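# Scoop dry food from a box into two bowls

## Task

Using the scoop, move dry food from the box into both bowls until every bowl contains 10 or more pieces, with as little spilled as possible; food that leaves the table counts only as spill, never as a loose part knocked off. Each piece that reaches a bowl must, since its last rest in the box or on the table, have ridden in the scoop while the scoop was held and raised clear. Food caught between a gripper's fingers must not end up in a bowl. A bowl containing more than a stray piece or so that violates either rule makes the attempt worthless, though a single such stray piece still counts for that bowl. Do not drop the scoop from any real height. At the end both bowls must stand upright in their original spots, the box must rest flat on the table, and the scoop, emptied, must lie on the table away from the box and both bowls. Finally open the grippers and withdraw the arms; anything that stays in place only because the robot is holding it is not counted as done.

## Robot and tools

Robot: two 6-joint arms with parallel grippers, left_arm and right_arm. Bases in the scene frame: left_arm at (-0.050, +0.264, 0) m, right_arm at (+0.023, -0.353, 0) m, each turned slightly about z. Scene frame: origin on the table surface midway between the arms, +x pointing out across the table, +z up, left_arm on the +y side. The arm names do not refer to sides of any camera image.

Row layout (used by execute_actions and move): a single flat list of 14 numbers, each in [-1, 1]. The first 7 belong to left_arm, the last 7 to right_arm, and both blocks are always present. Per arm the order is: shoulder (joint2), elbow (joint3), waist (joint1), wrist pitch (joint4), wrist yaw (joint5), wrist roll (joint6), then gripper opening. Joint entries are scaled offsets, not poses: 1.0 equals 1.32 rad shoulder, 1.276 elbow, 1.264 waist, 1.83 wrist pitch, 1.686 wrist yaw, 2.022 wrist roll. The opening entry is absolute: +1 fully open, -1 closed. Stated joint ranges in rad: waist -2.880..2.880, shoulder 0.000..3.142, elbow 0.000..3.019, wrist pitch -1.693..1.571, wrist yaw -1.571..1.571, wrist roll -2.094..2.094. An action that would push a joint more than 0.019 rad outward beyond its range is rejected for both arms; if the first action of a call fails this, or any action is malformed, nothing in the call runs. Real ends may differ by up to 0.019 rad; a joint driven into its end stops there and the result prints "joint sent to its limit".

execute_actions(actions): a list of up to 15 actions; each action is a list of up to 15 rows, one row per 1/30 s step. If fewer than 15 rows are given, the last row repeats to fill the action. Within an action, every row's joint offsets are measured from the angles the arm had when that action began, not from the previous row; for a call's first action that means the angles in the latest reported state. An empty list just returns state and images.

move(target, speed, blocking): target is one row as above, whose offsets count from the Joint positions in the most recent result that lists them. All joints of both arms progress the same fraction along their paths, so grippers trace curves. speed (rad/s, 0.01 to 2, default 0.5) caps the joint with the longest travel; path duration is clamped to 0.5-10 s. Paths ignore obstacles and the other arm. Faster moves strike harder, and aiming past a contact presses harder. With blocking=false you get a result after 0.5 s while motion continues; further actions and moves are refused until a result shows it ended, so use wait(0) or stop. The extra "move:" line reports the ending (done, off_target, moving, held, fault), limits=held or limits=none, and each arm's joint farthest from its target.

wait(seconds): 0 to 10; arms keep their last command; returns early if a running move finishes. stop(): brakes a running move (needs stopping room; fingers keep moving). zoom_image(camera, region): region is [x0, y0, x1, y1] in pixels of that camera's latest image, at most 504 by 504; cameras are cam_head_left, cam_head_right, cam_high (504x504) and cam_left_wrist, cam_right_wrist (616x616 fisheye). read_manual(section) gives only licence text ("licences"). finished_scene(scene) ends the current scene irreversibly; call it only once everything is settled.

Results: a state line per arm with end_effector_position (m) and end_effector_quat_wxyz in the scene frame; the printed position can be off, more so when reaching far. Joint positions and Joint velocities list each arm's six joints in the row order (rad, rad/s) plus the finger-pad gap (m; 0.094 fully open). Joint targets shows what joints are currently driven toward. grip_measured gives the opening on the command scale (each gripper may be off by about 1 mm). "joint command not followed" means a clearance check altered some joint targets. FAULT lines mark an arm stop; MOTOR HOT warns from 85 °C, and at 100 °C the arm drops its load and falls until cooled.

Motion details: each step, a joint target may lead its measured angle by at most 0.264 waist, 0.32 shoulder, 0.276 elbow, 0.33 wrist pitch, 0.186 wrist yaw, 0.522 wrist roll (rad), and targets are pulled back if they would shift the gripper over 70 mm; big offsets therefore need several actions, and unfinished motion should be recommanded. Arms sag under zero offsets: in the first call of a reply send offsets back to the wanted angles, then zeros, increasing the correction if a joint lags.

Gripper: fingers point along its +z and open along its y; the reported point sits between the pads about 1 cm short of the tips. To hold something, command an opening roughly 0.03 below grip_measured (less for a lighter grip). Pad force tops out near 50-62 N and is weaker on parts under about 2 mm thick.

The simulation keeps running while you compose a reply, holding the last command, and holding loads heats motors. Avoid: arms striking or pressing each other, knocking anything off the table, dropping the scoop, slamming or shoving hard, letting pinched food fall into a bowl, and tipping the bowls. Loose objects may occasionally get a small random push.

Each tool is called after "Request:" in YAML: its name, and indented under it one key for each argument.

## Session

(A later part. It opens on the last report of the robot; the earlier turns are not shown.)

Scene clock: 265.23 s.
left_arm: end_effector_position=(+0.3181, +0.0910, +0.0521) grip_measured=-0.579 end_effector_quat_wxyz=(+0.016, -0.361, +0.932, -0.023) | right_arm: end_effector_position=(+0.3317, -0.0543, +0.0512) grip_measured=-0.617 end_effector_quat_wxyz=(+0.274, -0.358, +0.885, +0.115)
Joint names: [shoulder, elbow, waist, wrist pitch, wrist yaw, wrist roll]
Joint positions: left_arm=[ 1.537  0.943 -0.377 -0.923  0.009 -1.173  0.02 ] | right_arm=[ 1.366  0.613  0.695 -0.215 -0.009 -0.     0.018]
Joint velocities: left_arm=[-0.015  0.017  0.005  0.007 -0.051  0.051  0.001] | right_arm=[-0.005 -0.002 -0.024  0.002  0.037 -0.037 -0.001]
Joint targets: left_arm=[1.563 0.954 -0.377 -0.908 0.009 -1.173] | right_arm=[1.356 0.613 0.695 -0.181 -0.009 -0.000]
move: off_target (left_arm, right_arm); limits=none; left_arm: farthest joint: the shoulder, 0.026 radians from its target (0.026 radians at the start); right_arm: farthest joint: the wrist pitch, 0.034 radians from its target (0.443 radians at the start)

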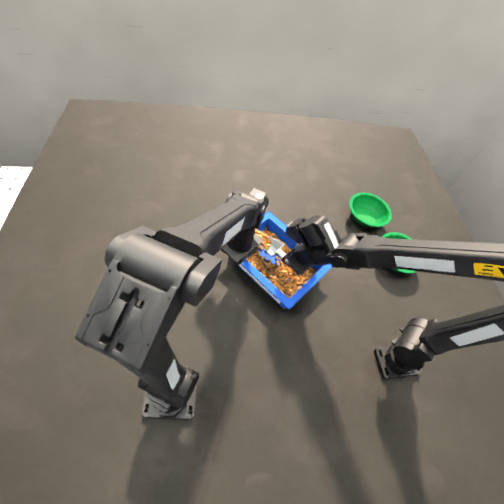

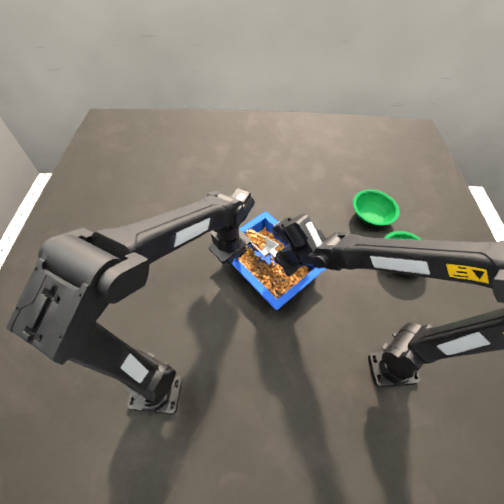

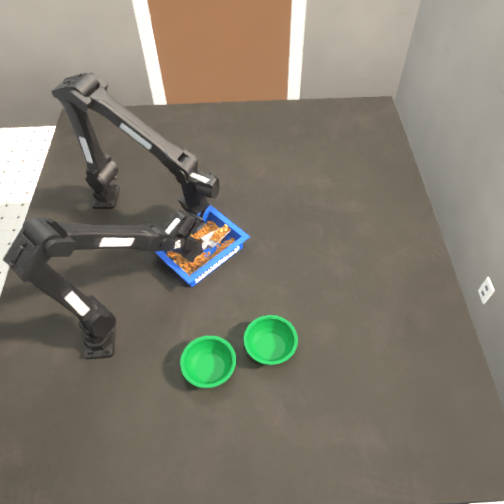

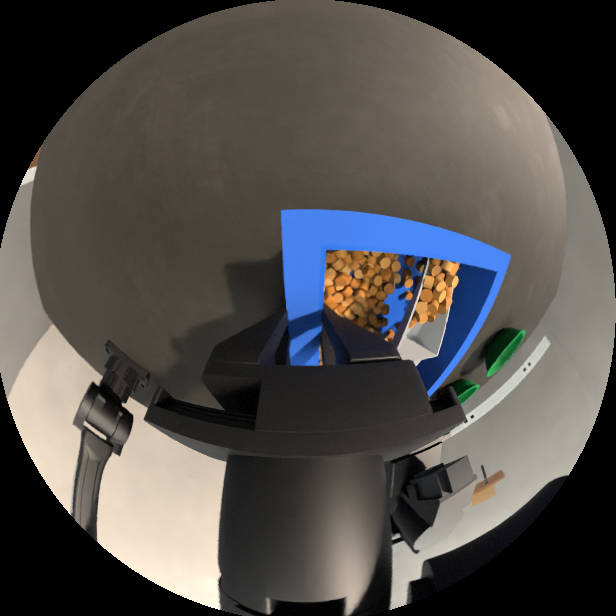

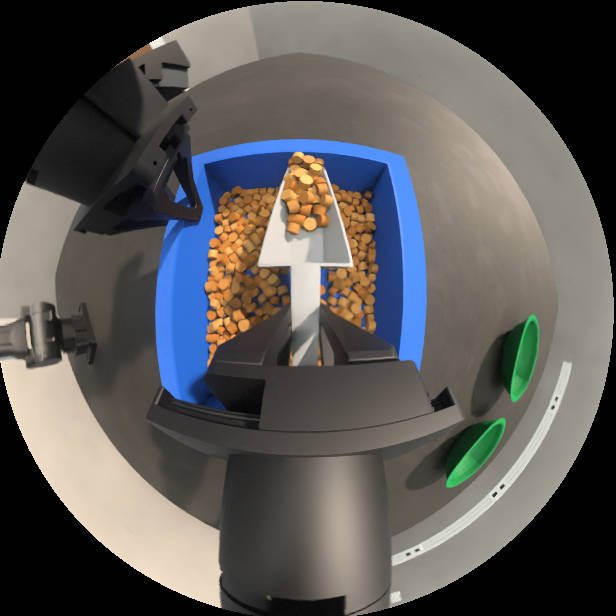

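Request:
move:
  target: [0.02,0.008,0,0.009,0,0,-0.62, -0.098,-0.143,0,0.226,0,0,-0.65]
  speed: 0.25

Scene clock: 283.07 s.
left_arm: end_effector_position=(+0.3183, +0.0909, +0.0521) grip_measured=-0.579 end_effector_quat_wxyz=(+0.016, -0.361, +0.932, -0.023) | right_arm: end_effector_position=(+0.3278, -0.0581, +0.0853) grip_measured=-0.617 end_effector_quat_wxyz=(+0.412, -0.336, +0.830, +0.170)
Joint names: [shoulder, elbow, waist, wrist pitch, wrist yaw, wrist roll]
Joint positions: left_arm=[ 1.537  0.943 -0.377 -0.922  0.009 -1.173  0.02 ] | right_arm=[ 1.245  0.432  0.695  0.166 -0.009 -0.     0.018]
Joint velocities: left_arm=[-0.005  0.017  0.005 -0.007  0.066  0.022  0.   ] | right_arm=[-0.015 -0.012 -0.005 -0.022  0.022 -0.11  -0.   ]
Joint targets: left_arm=[1.563 0.954 -0.377 -0.906 0.009 -1.173] | right_arm=[1.237 0.430 0.695 0.199 -0.009 -0.000]
move: off_target (left_arm, right_arm); limits=none; left_arm: farthest joint: the shoulder, 0.026 radians from its target (0.026 radians at the start); right_arm: farthest joint: the wrist pitch, 0.032 radians from its target (0.413 radians at the start)

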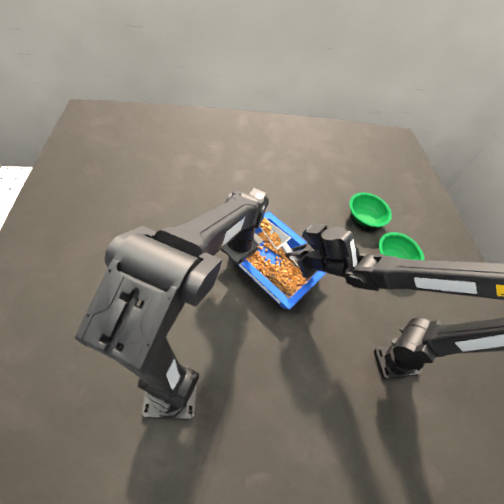

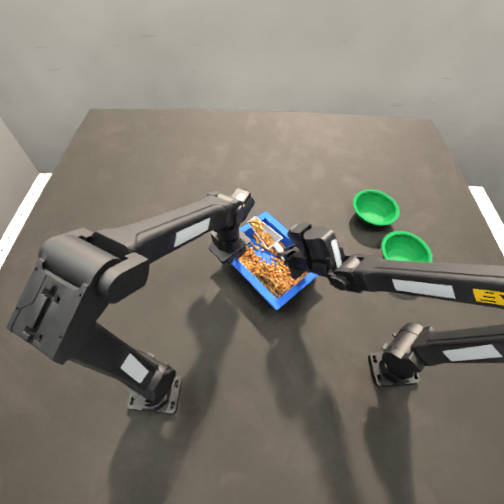

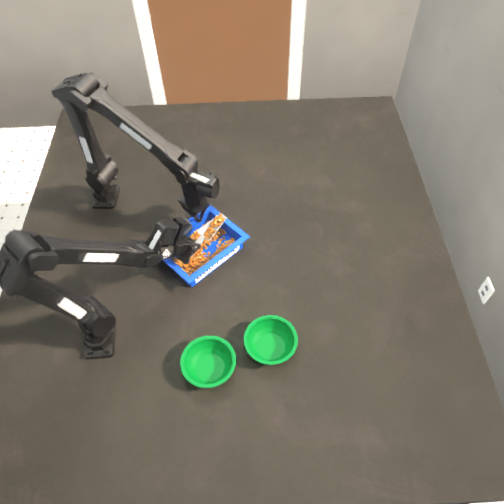

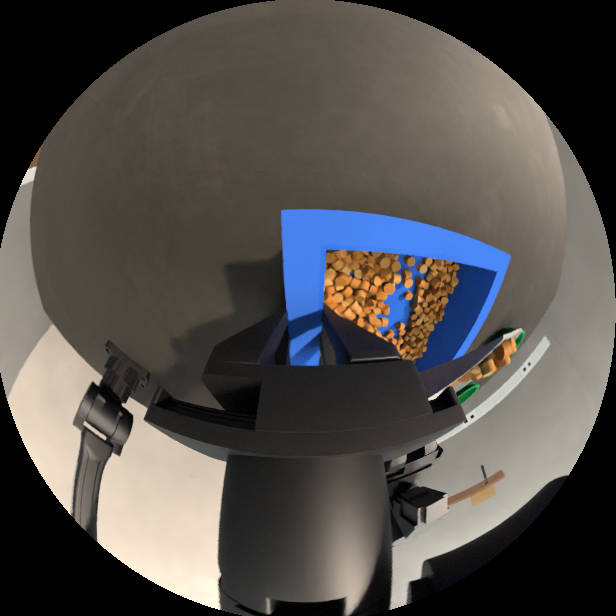

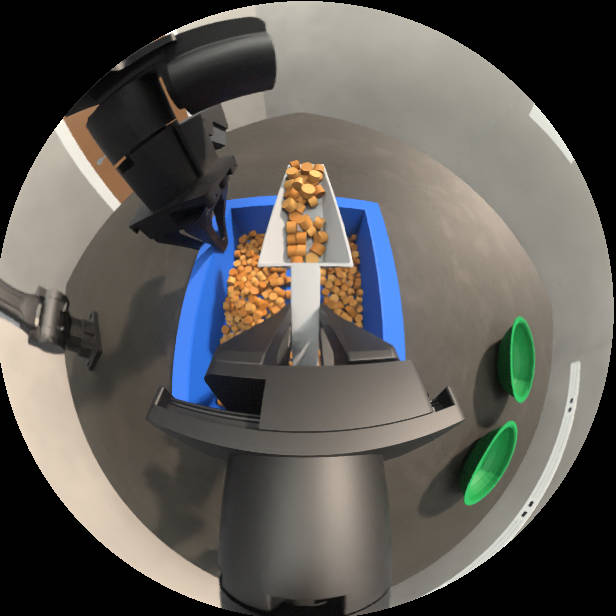

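Request:
zoom_image:
  camera: "cam_right_wrist"
  region: [240, 140, 370, 290]

Region (240, 140, 370, 290) of cam_right_wrist's 616x616 image, scaled by 3.360, with more detail than that image has; it fills the left 437 columns of this view, and the rest is white.

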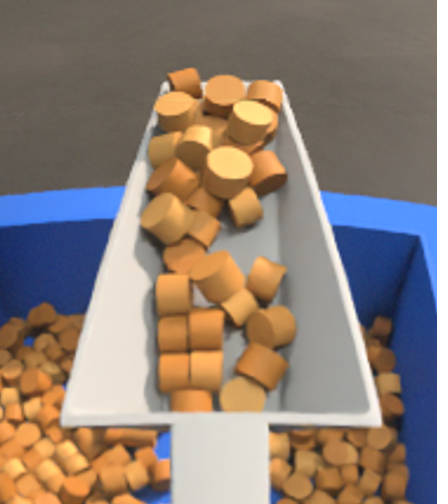

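Request:
move:
  target: [0,0.016,0,0,0,0,0.3, -0.172,-0.077,0,0.057,0,0,-0.65]
  speed: 0.25

Scene clock: 299.23 s.
left_arm: end_effector_position=(+0.3183, +0.0909, +0.0521) grip_measured=+0.297 end_effector_quat_wxyz=(+0.016, -0.361, +0.932, -0.023) | right_arm: end_effector_position=(+0.3102, -0.0750, +0.1405) grip_measured=-0.617 end_effector_quat_wxyz=(+0.493, -0.318, +0.784, +0.202)
Joint names: [shoulder, elbow, waist, wrist pitch, wrist yaw, wrist roll]
Joint positions: left_arm=[ 1.537  0.943 -0.377 -0.922  0.009 -1.173  0.061] | right_arm=[ 1.022  0.336  0.695  0.239 -0.009 -0.     0.018]
Joint velocities: left_arm=[-0.005 -0.012  0.015  0.017  0.051  0.037 -0.001] | right_arm=[-0.005 -0.012 -0.015  0.007 -0.022 -0.007  0.001]
Joint targets: left_arm=[1.537 0.964 -0.377 -0.922 0.009 -1.173] | right_arm=[1.018 0.334 0.695 0.271 -0.009 -0.000]
move: off_target (right_arm); limits=none; left_arm: farthest joint: the elbow, 0.020 radians from its target (0.020 radians at the start); right_arm: farthest joint: the wrist pitch, 0.031 radians from its target (0.104 radians at the start)

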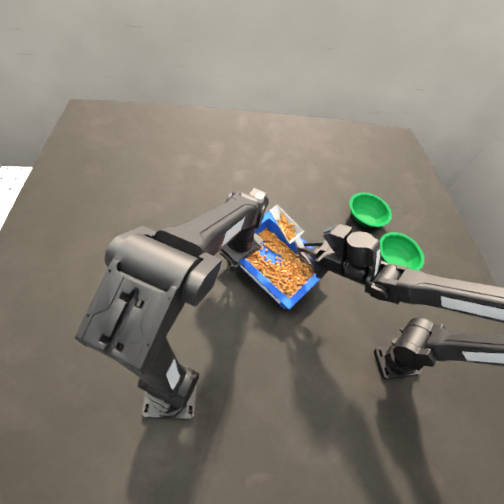

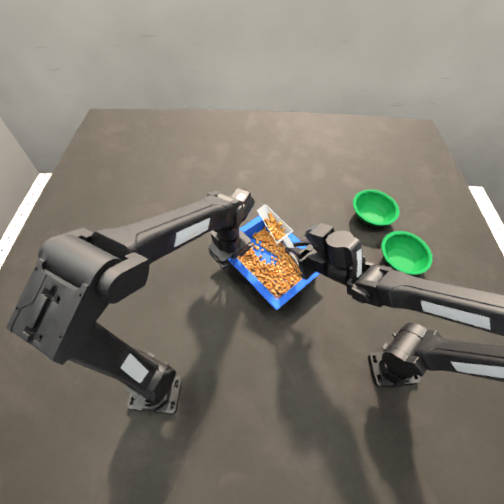

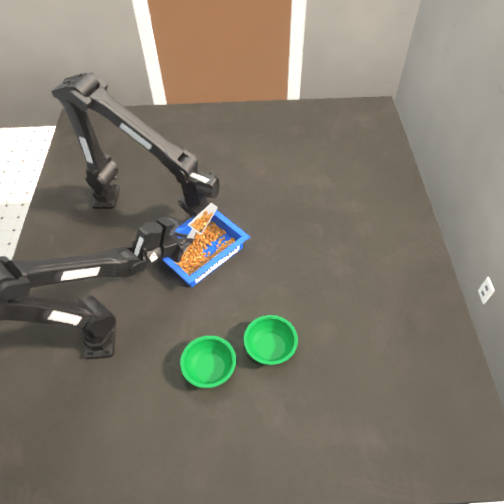

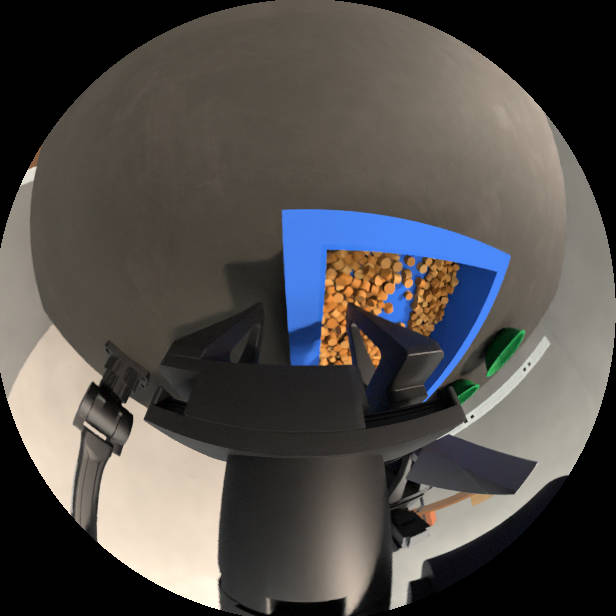

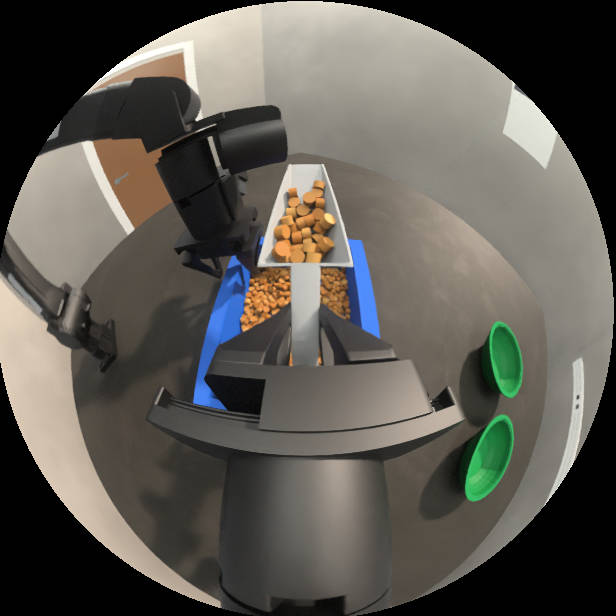

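Request:
zoom_image:
  camera: "cam_right_wrist"
  region: [240, 140, 370, 290]

Region (240, 140, 370, 290) of cam_right_wrist's 616x616 image, scaled by 3.360, with more detail than that image has; it fills the left 437 columns of this view, and the rest is white.

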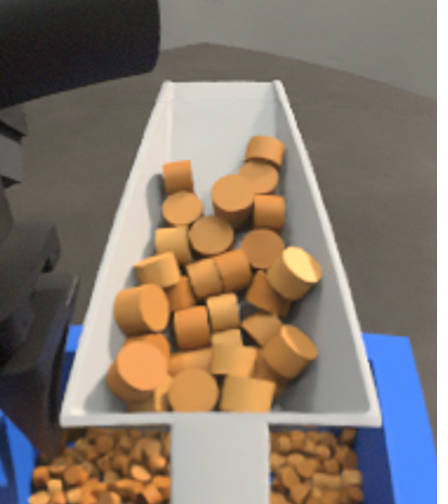

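Request:
move:
  target: [-0.092,0.129,0,-0.138,0,0,0.3, 0.113,0.325,-0.6835,-0.4585,0,0,-0.65]
  speed: 0.4

Scene clock: 314.53 s.
left_arm: end_effector_position=(+0.3124, +0.0937, +0.1295) grip_measured=+0.297 end_effector_quat_wxyz=(+0.009, -0.361, +0.932, -0.016) | right_arm: end_effector_position=(+0.4206, -0.3879, +0.1228) grip_measured=-0.617 end_effector_quat_wxyz=(+0.261, +0.043, +0.964, -0.008)
Joint names: [shoulder, elbow, waist, wrist pitch, wrist yaw, wrist roll]
Joint positions: left_arm=[ 1.431  1.056 -0.377 -1.161  0.009 -1.173  0.061] | right_arm=[ 1.161  0.701 -0.162 -0.583 -0.009 -0.     0.018]
Joint velocities: left_arm=[-0.005 -0.007  0.005  0.012 -0.037 -0.007 -0.   ] | right_arm=[-0.015 -0.002 -0.024 -0.002 -0.022 -0.081  0.001]
Joint targets: left_arm=[1.416 1.108 -0.377 -1.175 0.009 -1.173] | right_arm=[1.172 0.751 -0.169 -0.600 -0.009 -0.000]
move: off_target (left_arm, right_arm); limits=none; left_arm: farthest joint: the elbow, 0.051 radians from its target (0.164 radians at the start); right_arm: farthest joint: the elbow, 0.050 radians from its target (0.415 radians at the start)

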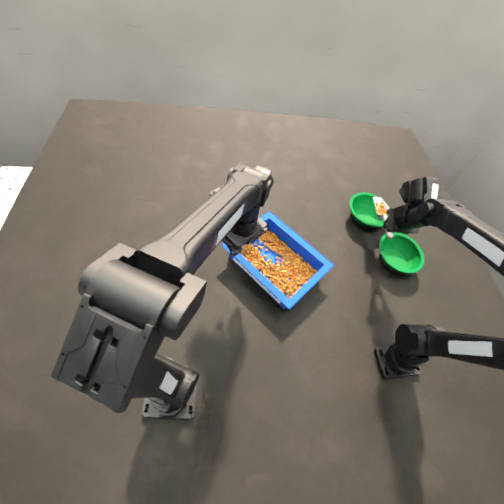

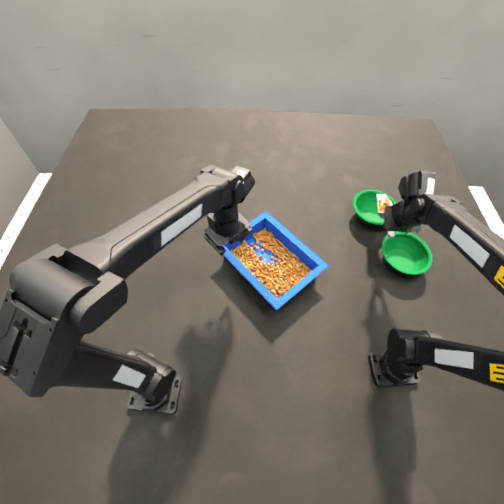

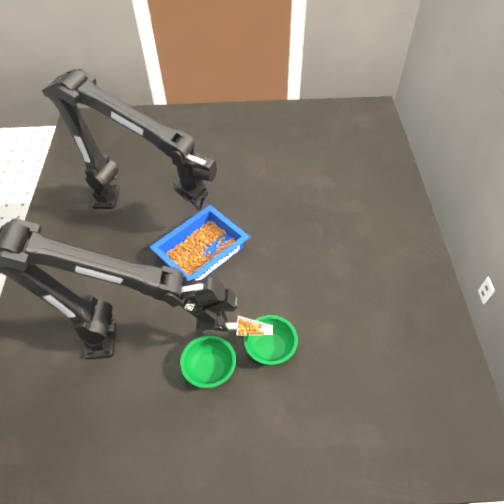

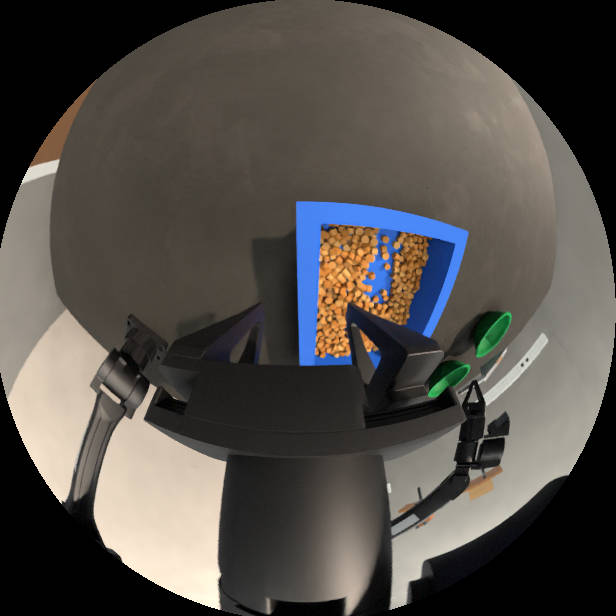

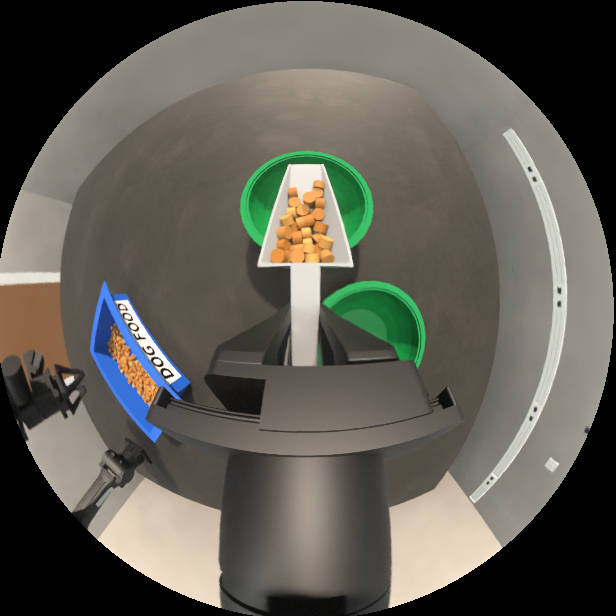

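Request:
move:
  target: [-0.01,0.04,0,0,0,0,0.3, 0.125,0.158,0,-0.149,0,0,-0.65]
  speed: 0.22

Scene clock: 321.97 s.
left_arm: end_effector_position=(+0.3124, +0.0937, +0.1295) grip_measured=+0.297 end_effector_quat_wxyz=(+0.009, -0.361, +0.932, -0.016) | right_arm: end_effector_position=(+0.4209, -0.3880, +0.1071) grip_measured=-0.617 end_effector_quat_wxyz=(+0.135, +0.044, +0.990, -0.002)
Joint names: [shoulder, elbow, waist, wrist pitch, wrist yaw, wrist roll]
Joint positions: left_arm=[ 1.431  1.056 -0.377 -1.161  0.009 -1.173  0.061] | right_arm=[ 1.315  0.854 -0.162 -0.839 -0.009 -0.     0.018]
Joint velocities: left_arm=[-0.005 -0.012 -0.005 -0.002 -0.007 -0.022 -0.   ] | right_arm=[ 0.005  0.002  0.015 -0.017 -0.022 -0.037  0.   ]
Joint targets: left_arm=[1.418 1.107 -0.377 -1.161 0.009 -1.173] | right_arm=[1.326 0.902 -0.162 -0.856 -0.009 -0.000]
move: off_target (left_arm, right_arm); limits=none; left_arm: farthest joint: the elbow, 0.051 radians from its target (0.051 radians at the start); right_arm: farthest joint: the elbow, 0.049 radians from its target (0.202 radians at the start)

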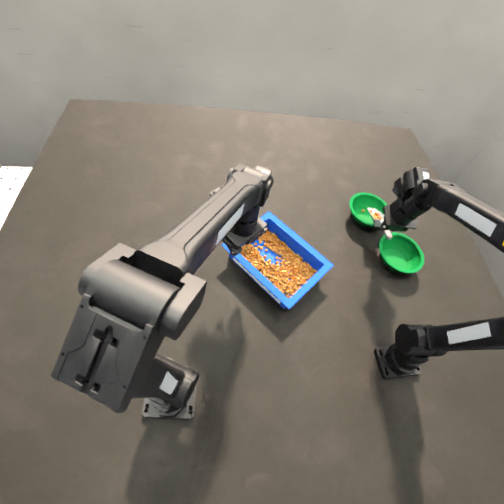

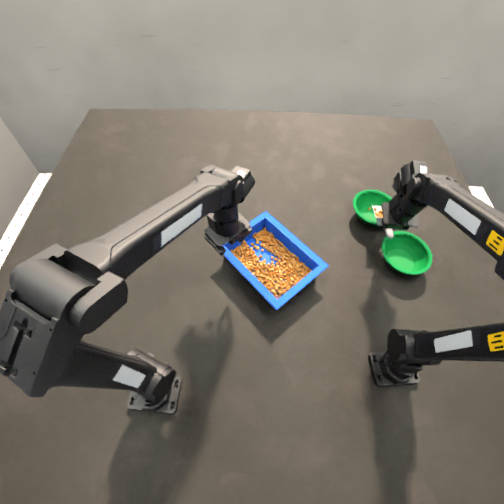

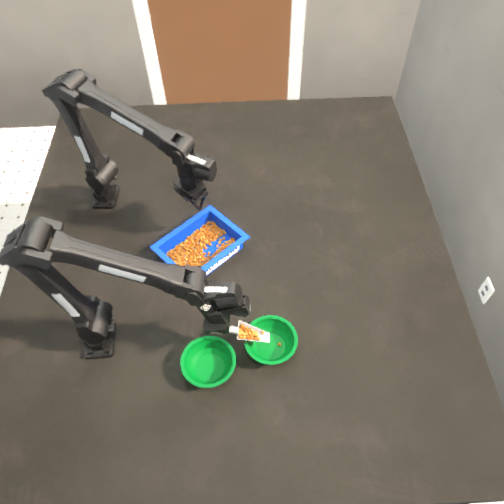

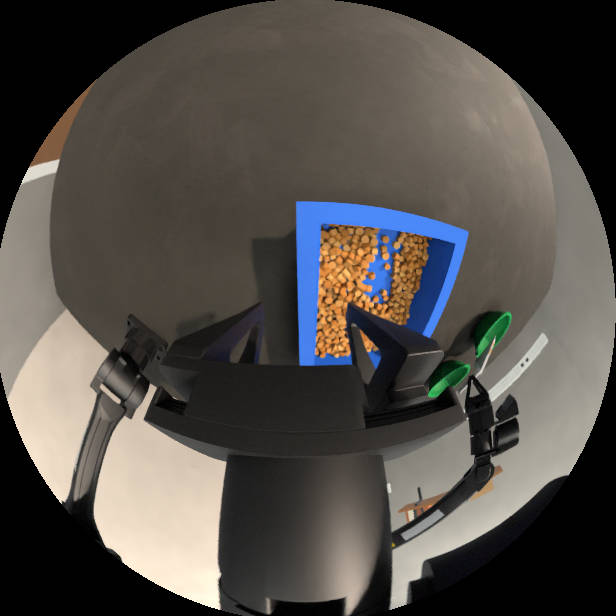

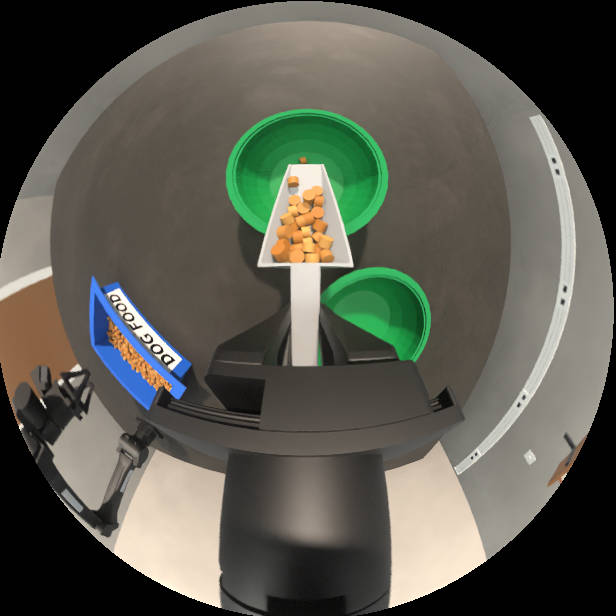

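Request:
move:
  target: [-0.01,0.04,0,0,0,0,0.3, 0.030,0.076,0,-0.047,0,0,-0.65]
  speed: 0.12

Scene clock: 329.27 s.
left_arm: end_effector_position=(+0.3124, +0.0937, +0.1295) grip_measured=+0.297 end_effector_quat_wxyz=(+0.009, -0.361, +0.932, -0.016) | right_arm: end_effector_position=(+0.4244, -0.3883, +0.1139) grip_measured=-0.617 end_effector_quat_wxyz=(+0.113, +0.045, +0.993, -0.001)
Joint names: [shoulder, elbow, waist, wrist pitch, wrist yaw, wrist roll]
Joint positions: left_arm=[ 1.431  1.056 -0.377 -1.161  0.009 -1.173  0.061] | right_arm=[ 1.34   0.905 -0.162 -0.908 -0.009 -0.     0.018]
Joint velocities: left_arm=[-0.005  0.002 -0.024 -0.002 -0.037 -0.051  0.   ] | right_arm=[-0.015  0.002 -0.015  0.007 -0.095  0.051 -0.   ]
Joint targets: left_arm=[1.418 1.107 -0.377 -1.161 0.009 -1.173] | right_arm=[1.355 0.951 -0.162 -0.925 -0.009 -0.000]
move: off_target (left_arm, right_arm); limits=none; left_arm: farthest joint: the elbow, 0.051 radians from its target (0.051 radians at the start); right_arm: farthest joint: the elbow, 0.046 radians from its target (0.097 radians at the start)

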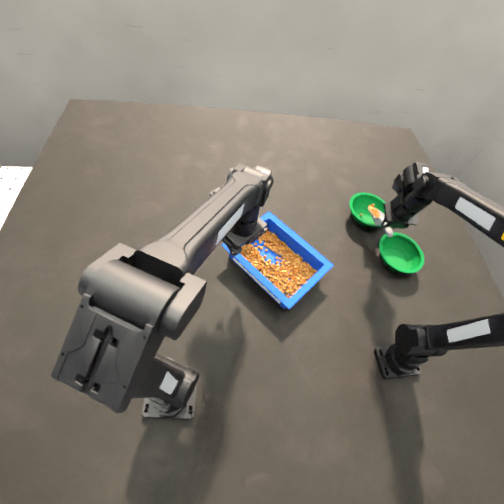

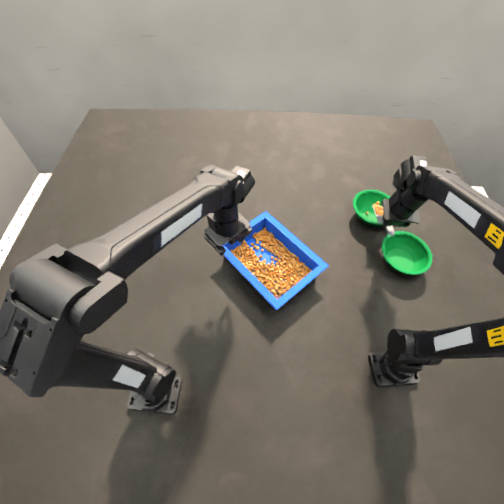

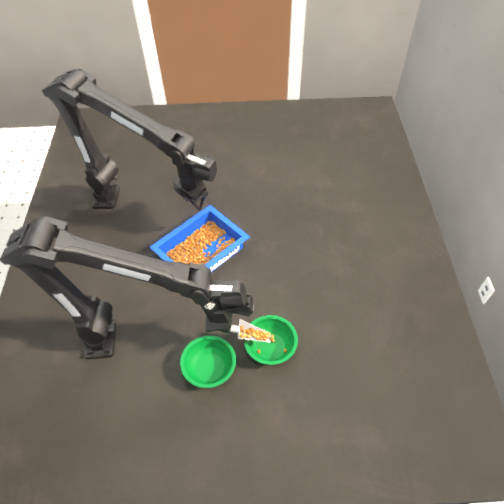

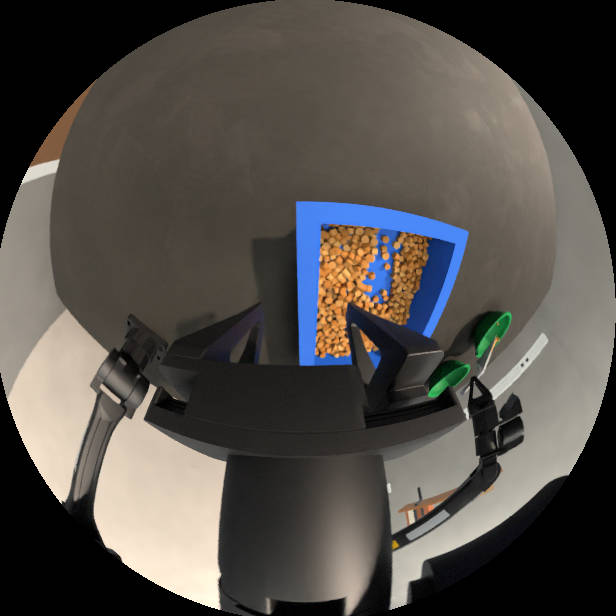

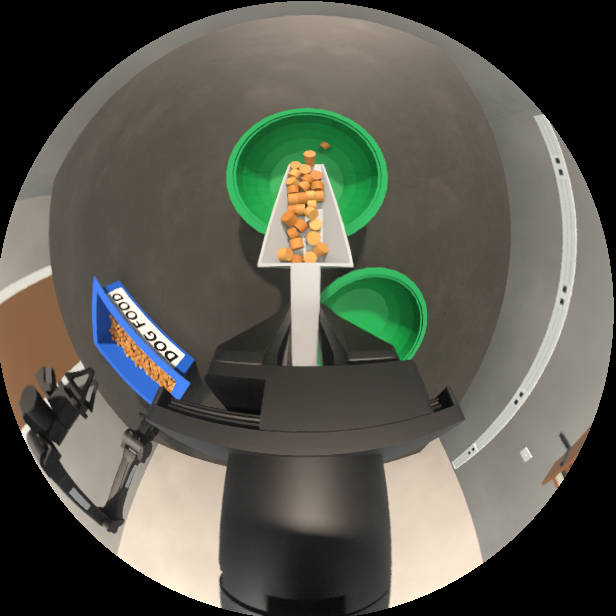

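Request:
execute_actions:
  actions: []

Scene clock: 330.53 s.
left_arm: end_effector_position=(+0.3124, +0.0937, +0.1295) grip_measured=+0.297 end_effector_quat_wxyz=(+0.009, -0.361, +0.932, -0.016) | right_arm: end_effector_position=(+0.4244, -0.3883, +0.1139) grip_measured=-0.617 end_effector_quat_wxyz=(+0.113, +0.045, +0.993, -0.001)
Joint names: [shoulder, elbow, waist, wrist pitch, wrist yaw, wrist roll]
Joint positions: left_arm=[ 1.431  1.056 -0.377 -1.161  0.009 -1.173  0.061] | right_arm=[ 1.34   0.905 -0.162 -0.908 -0.009 -0.     0.018]
Joint velocities: left_arm=[-0.015 -0.017  0.015  0.002 -0.007 -0.022  0.001] | right_arm=[-0.005  0.007 -0.015 -0.002  0.022  0.022  0.001]
Joint targets: left_arm=[1.418 1.107 -0.377 -1.161 0.009 -1.173] | right_arm=[1.355 0.951 -0.162 -0.925 -0.009 -0.000]

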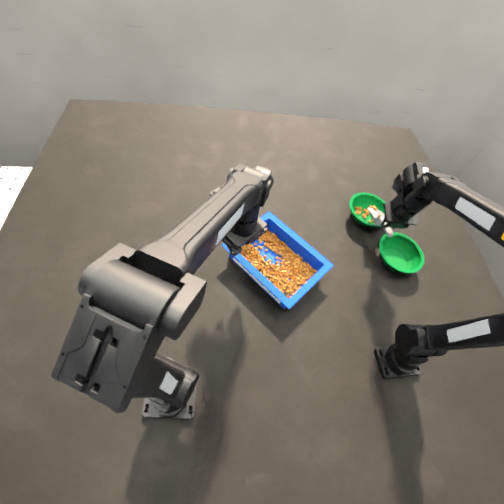

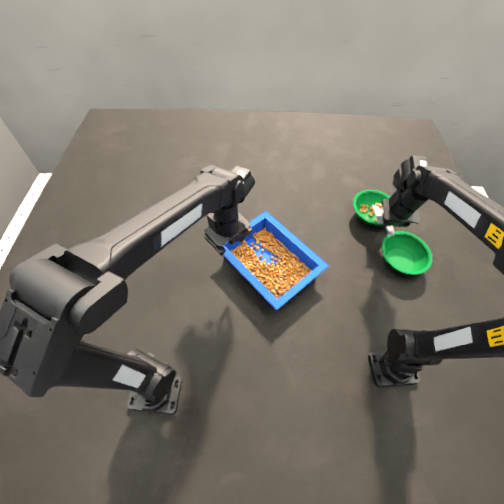

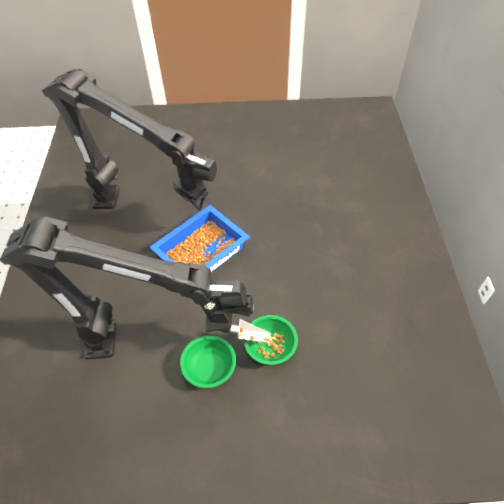

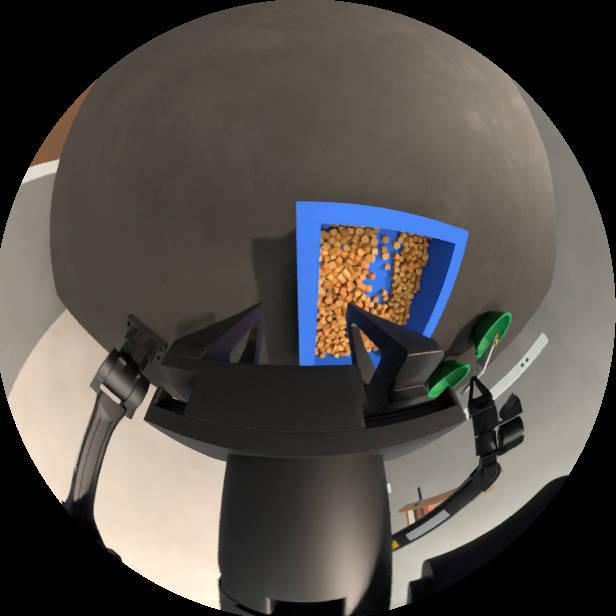

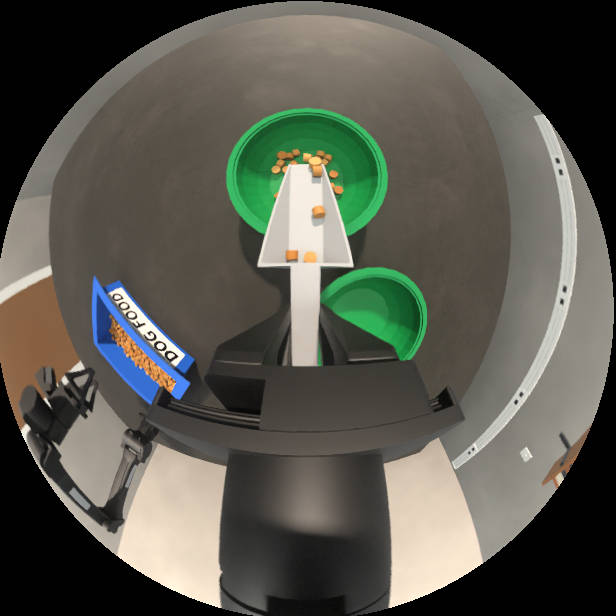

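Request:
move:
  target: [0.1015,-0.095,0,0.134,0,0,0.3, 0.101,0.205,0,-0.172,0,0,-0.65]
  speed: 0.3

Scene clock: 346.97 s.
left_arm: end_effector_position=(+0.3156, +0.0922, +0.0493) grip_measured=+0.297 end_effector_quat_wxyz=(+0.010, -0.361, +0.932, -0.017) | right_arm: end_effector_position=(+0.4350, -0.3893, +0.1417) grip_measured=-0.617 end_effector_quat_wxyz=(+0.013, +0.045, +0.999, +0.004)
Joint names: [shoulder, elbow, waist, wrist pitch, wrist yaw, wrist roll]
Joint positions: left_arm=[ 1.543  0.943 -0.377 -0.931  0.009 -1.173  0.061] | right_arm=[ 1.459  1.12  -0.162 -1.206 -0.009 -0.     0.018]
Joint velocities: left_arm=[ 0.005  0.002  0.005 -0.002 -0.007 -0.066 -0.001] | right_arm=[ 0.005 -0.002 -0.005 -0.012 -0.007 -0.022  0.   ]
Joint targets: left_arm=[1.565 0.935 -0.377 -0.915 0.009 -1.173] | right_arm=[1.474 1.166 -0.162 -1.223 -0.009 -0.000]
move: off_target (left_arm, right_arm); limits=none; left_arm: farthest joint: the shoulder, 0.022 radians from its target (0.134 radians at the start); right_arm: farthest joint: the elbow, 0.046 radians from its target (0.262 radians at the start)

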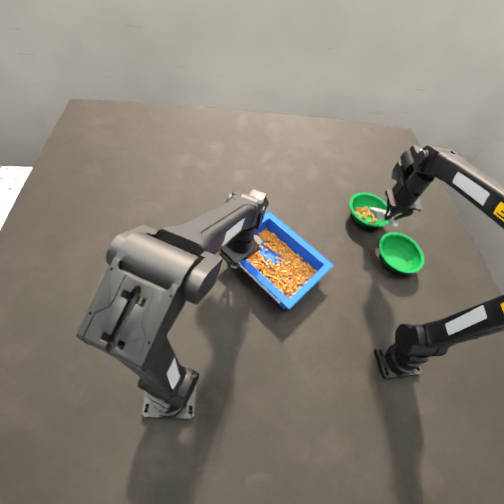

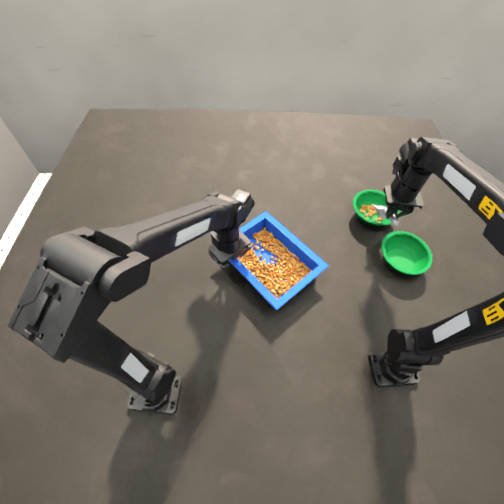

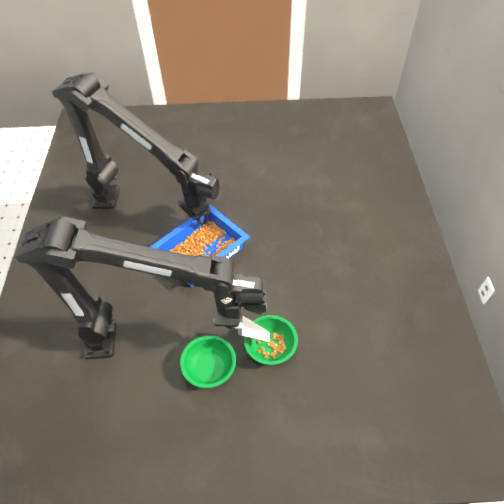

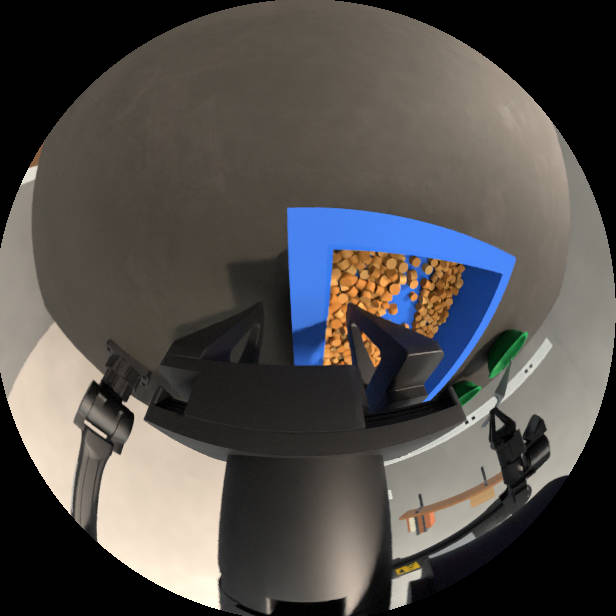

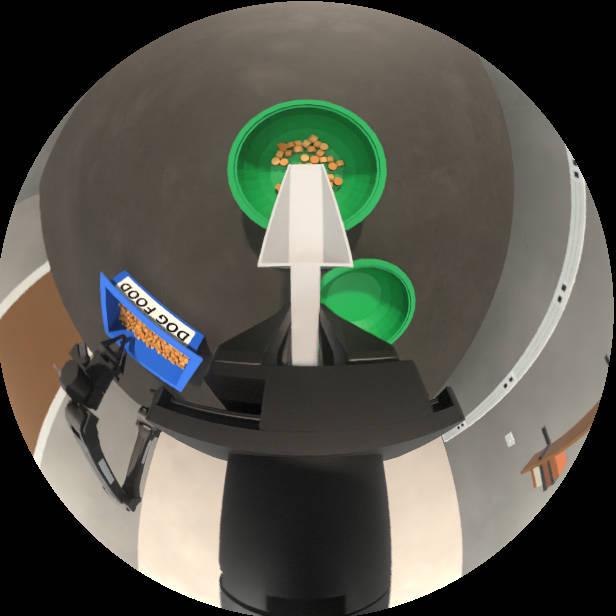

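Request:
move:
  target: [0.015,0,0,0.008,0,0,-0.62, -0.149,-0.058,0.645,-0.133,0,0,-0.65]
  speed: 0.5

Scene clock: 359.60 s.
left_arm: end_effector_position=(+0.3159, +0.0919, +0.0493) grip_measured=-0.581 end_effector_quat_wxyz=(+0.010, -0.361, +0.932, -0.018) | right_arm: end_effector_position=(+0.2681, -0.1360, +0.1851) grip_measured=-0.617 end_effector_quat_wxyz=(-0.038, -0.352, +0.935, -0.010)
Joint names: [shoulder, elbow, waist, wrist pitch, wrist yaw, wrist roll]
Joint positions: left_arm=[ 1.543  0.943 -0.377 -0.929  0.01  -1.174  0.02 ] | right_arm=[ 1.267  1.05   0.65  -1.432 -0.008 -0.     0.018]
Joint velocities: left_arm=[-0.005 -0.022 -0.005 -0.007 -0.066 -0.007 -0.   ] | right_arm=[-0.005  0.012 -0.015  0.012  0.022 -0.022 -0.   ]
Joint targets: left_arm=[1.563 0.943 -0.377 -0.916 0.009 -1.173] | right_arm=[1.262 1.046 0.654 -1.449 -0.008 -0.000]
move: done; limits=none; left_arm: farthest joint: the shoulder, 0.019 radians from its target (0.019 radians at the start); right_arm: farthest joint: the wrist pitch, 0.017 radians from its target (0.244 radians at the start)

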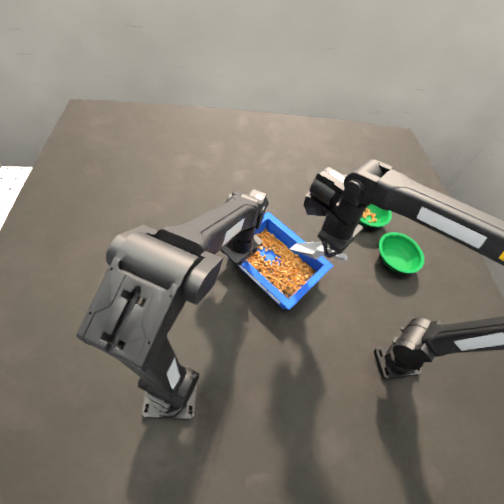

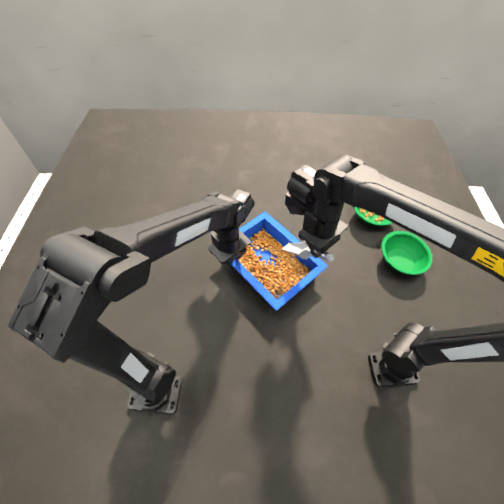

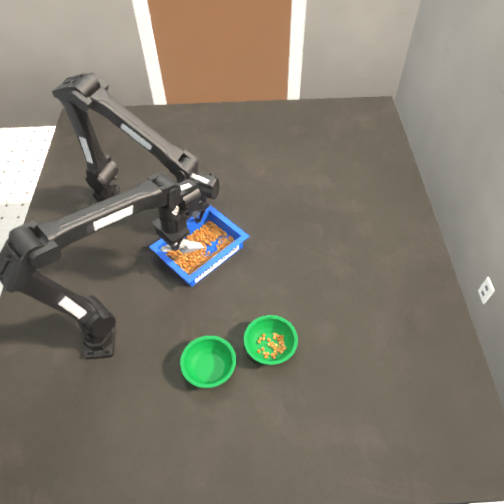

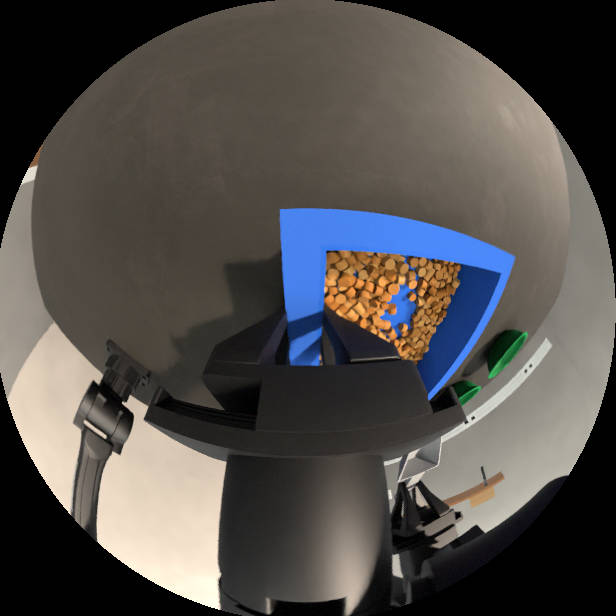

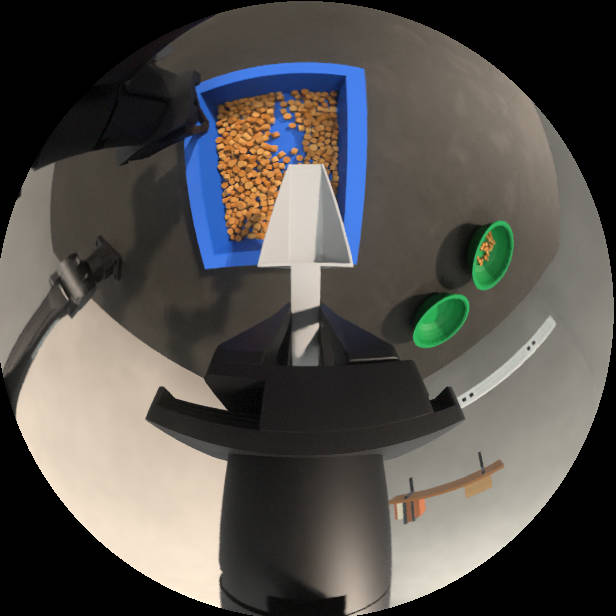

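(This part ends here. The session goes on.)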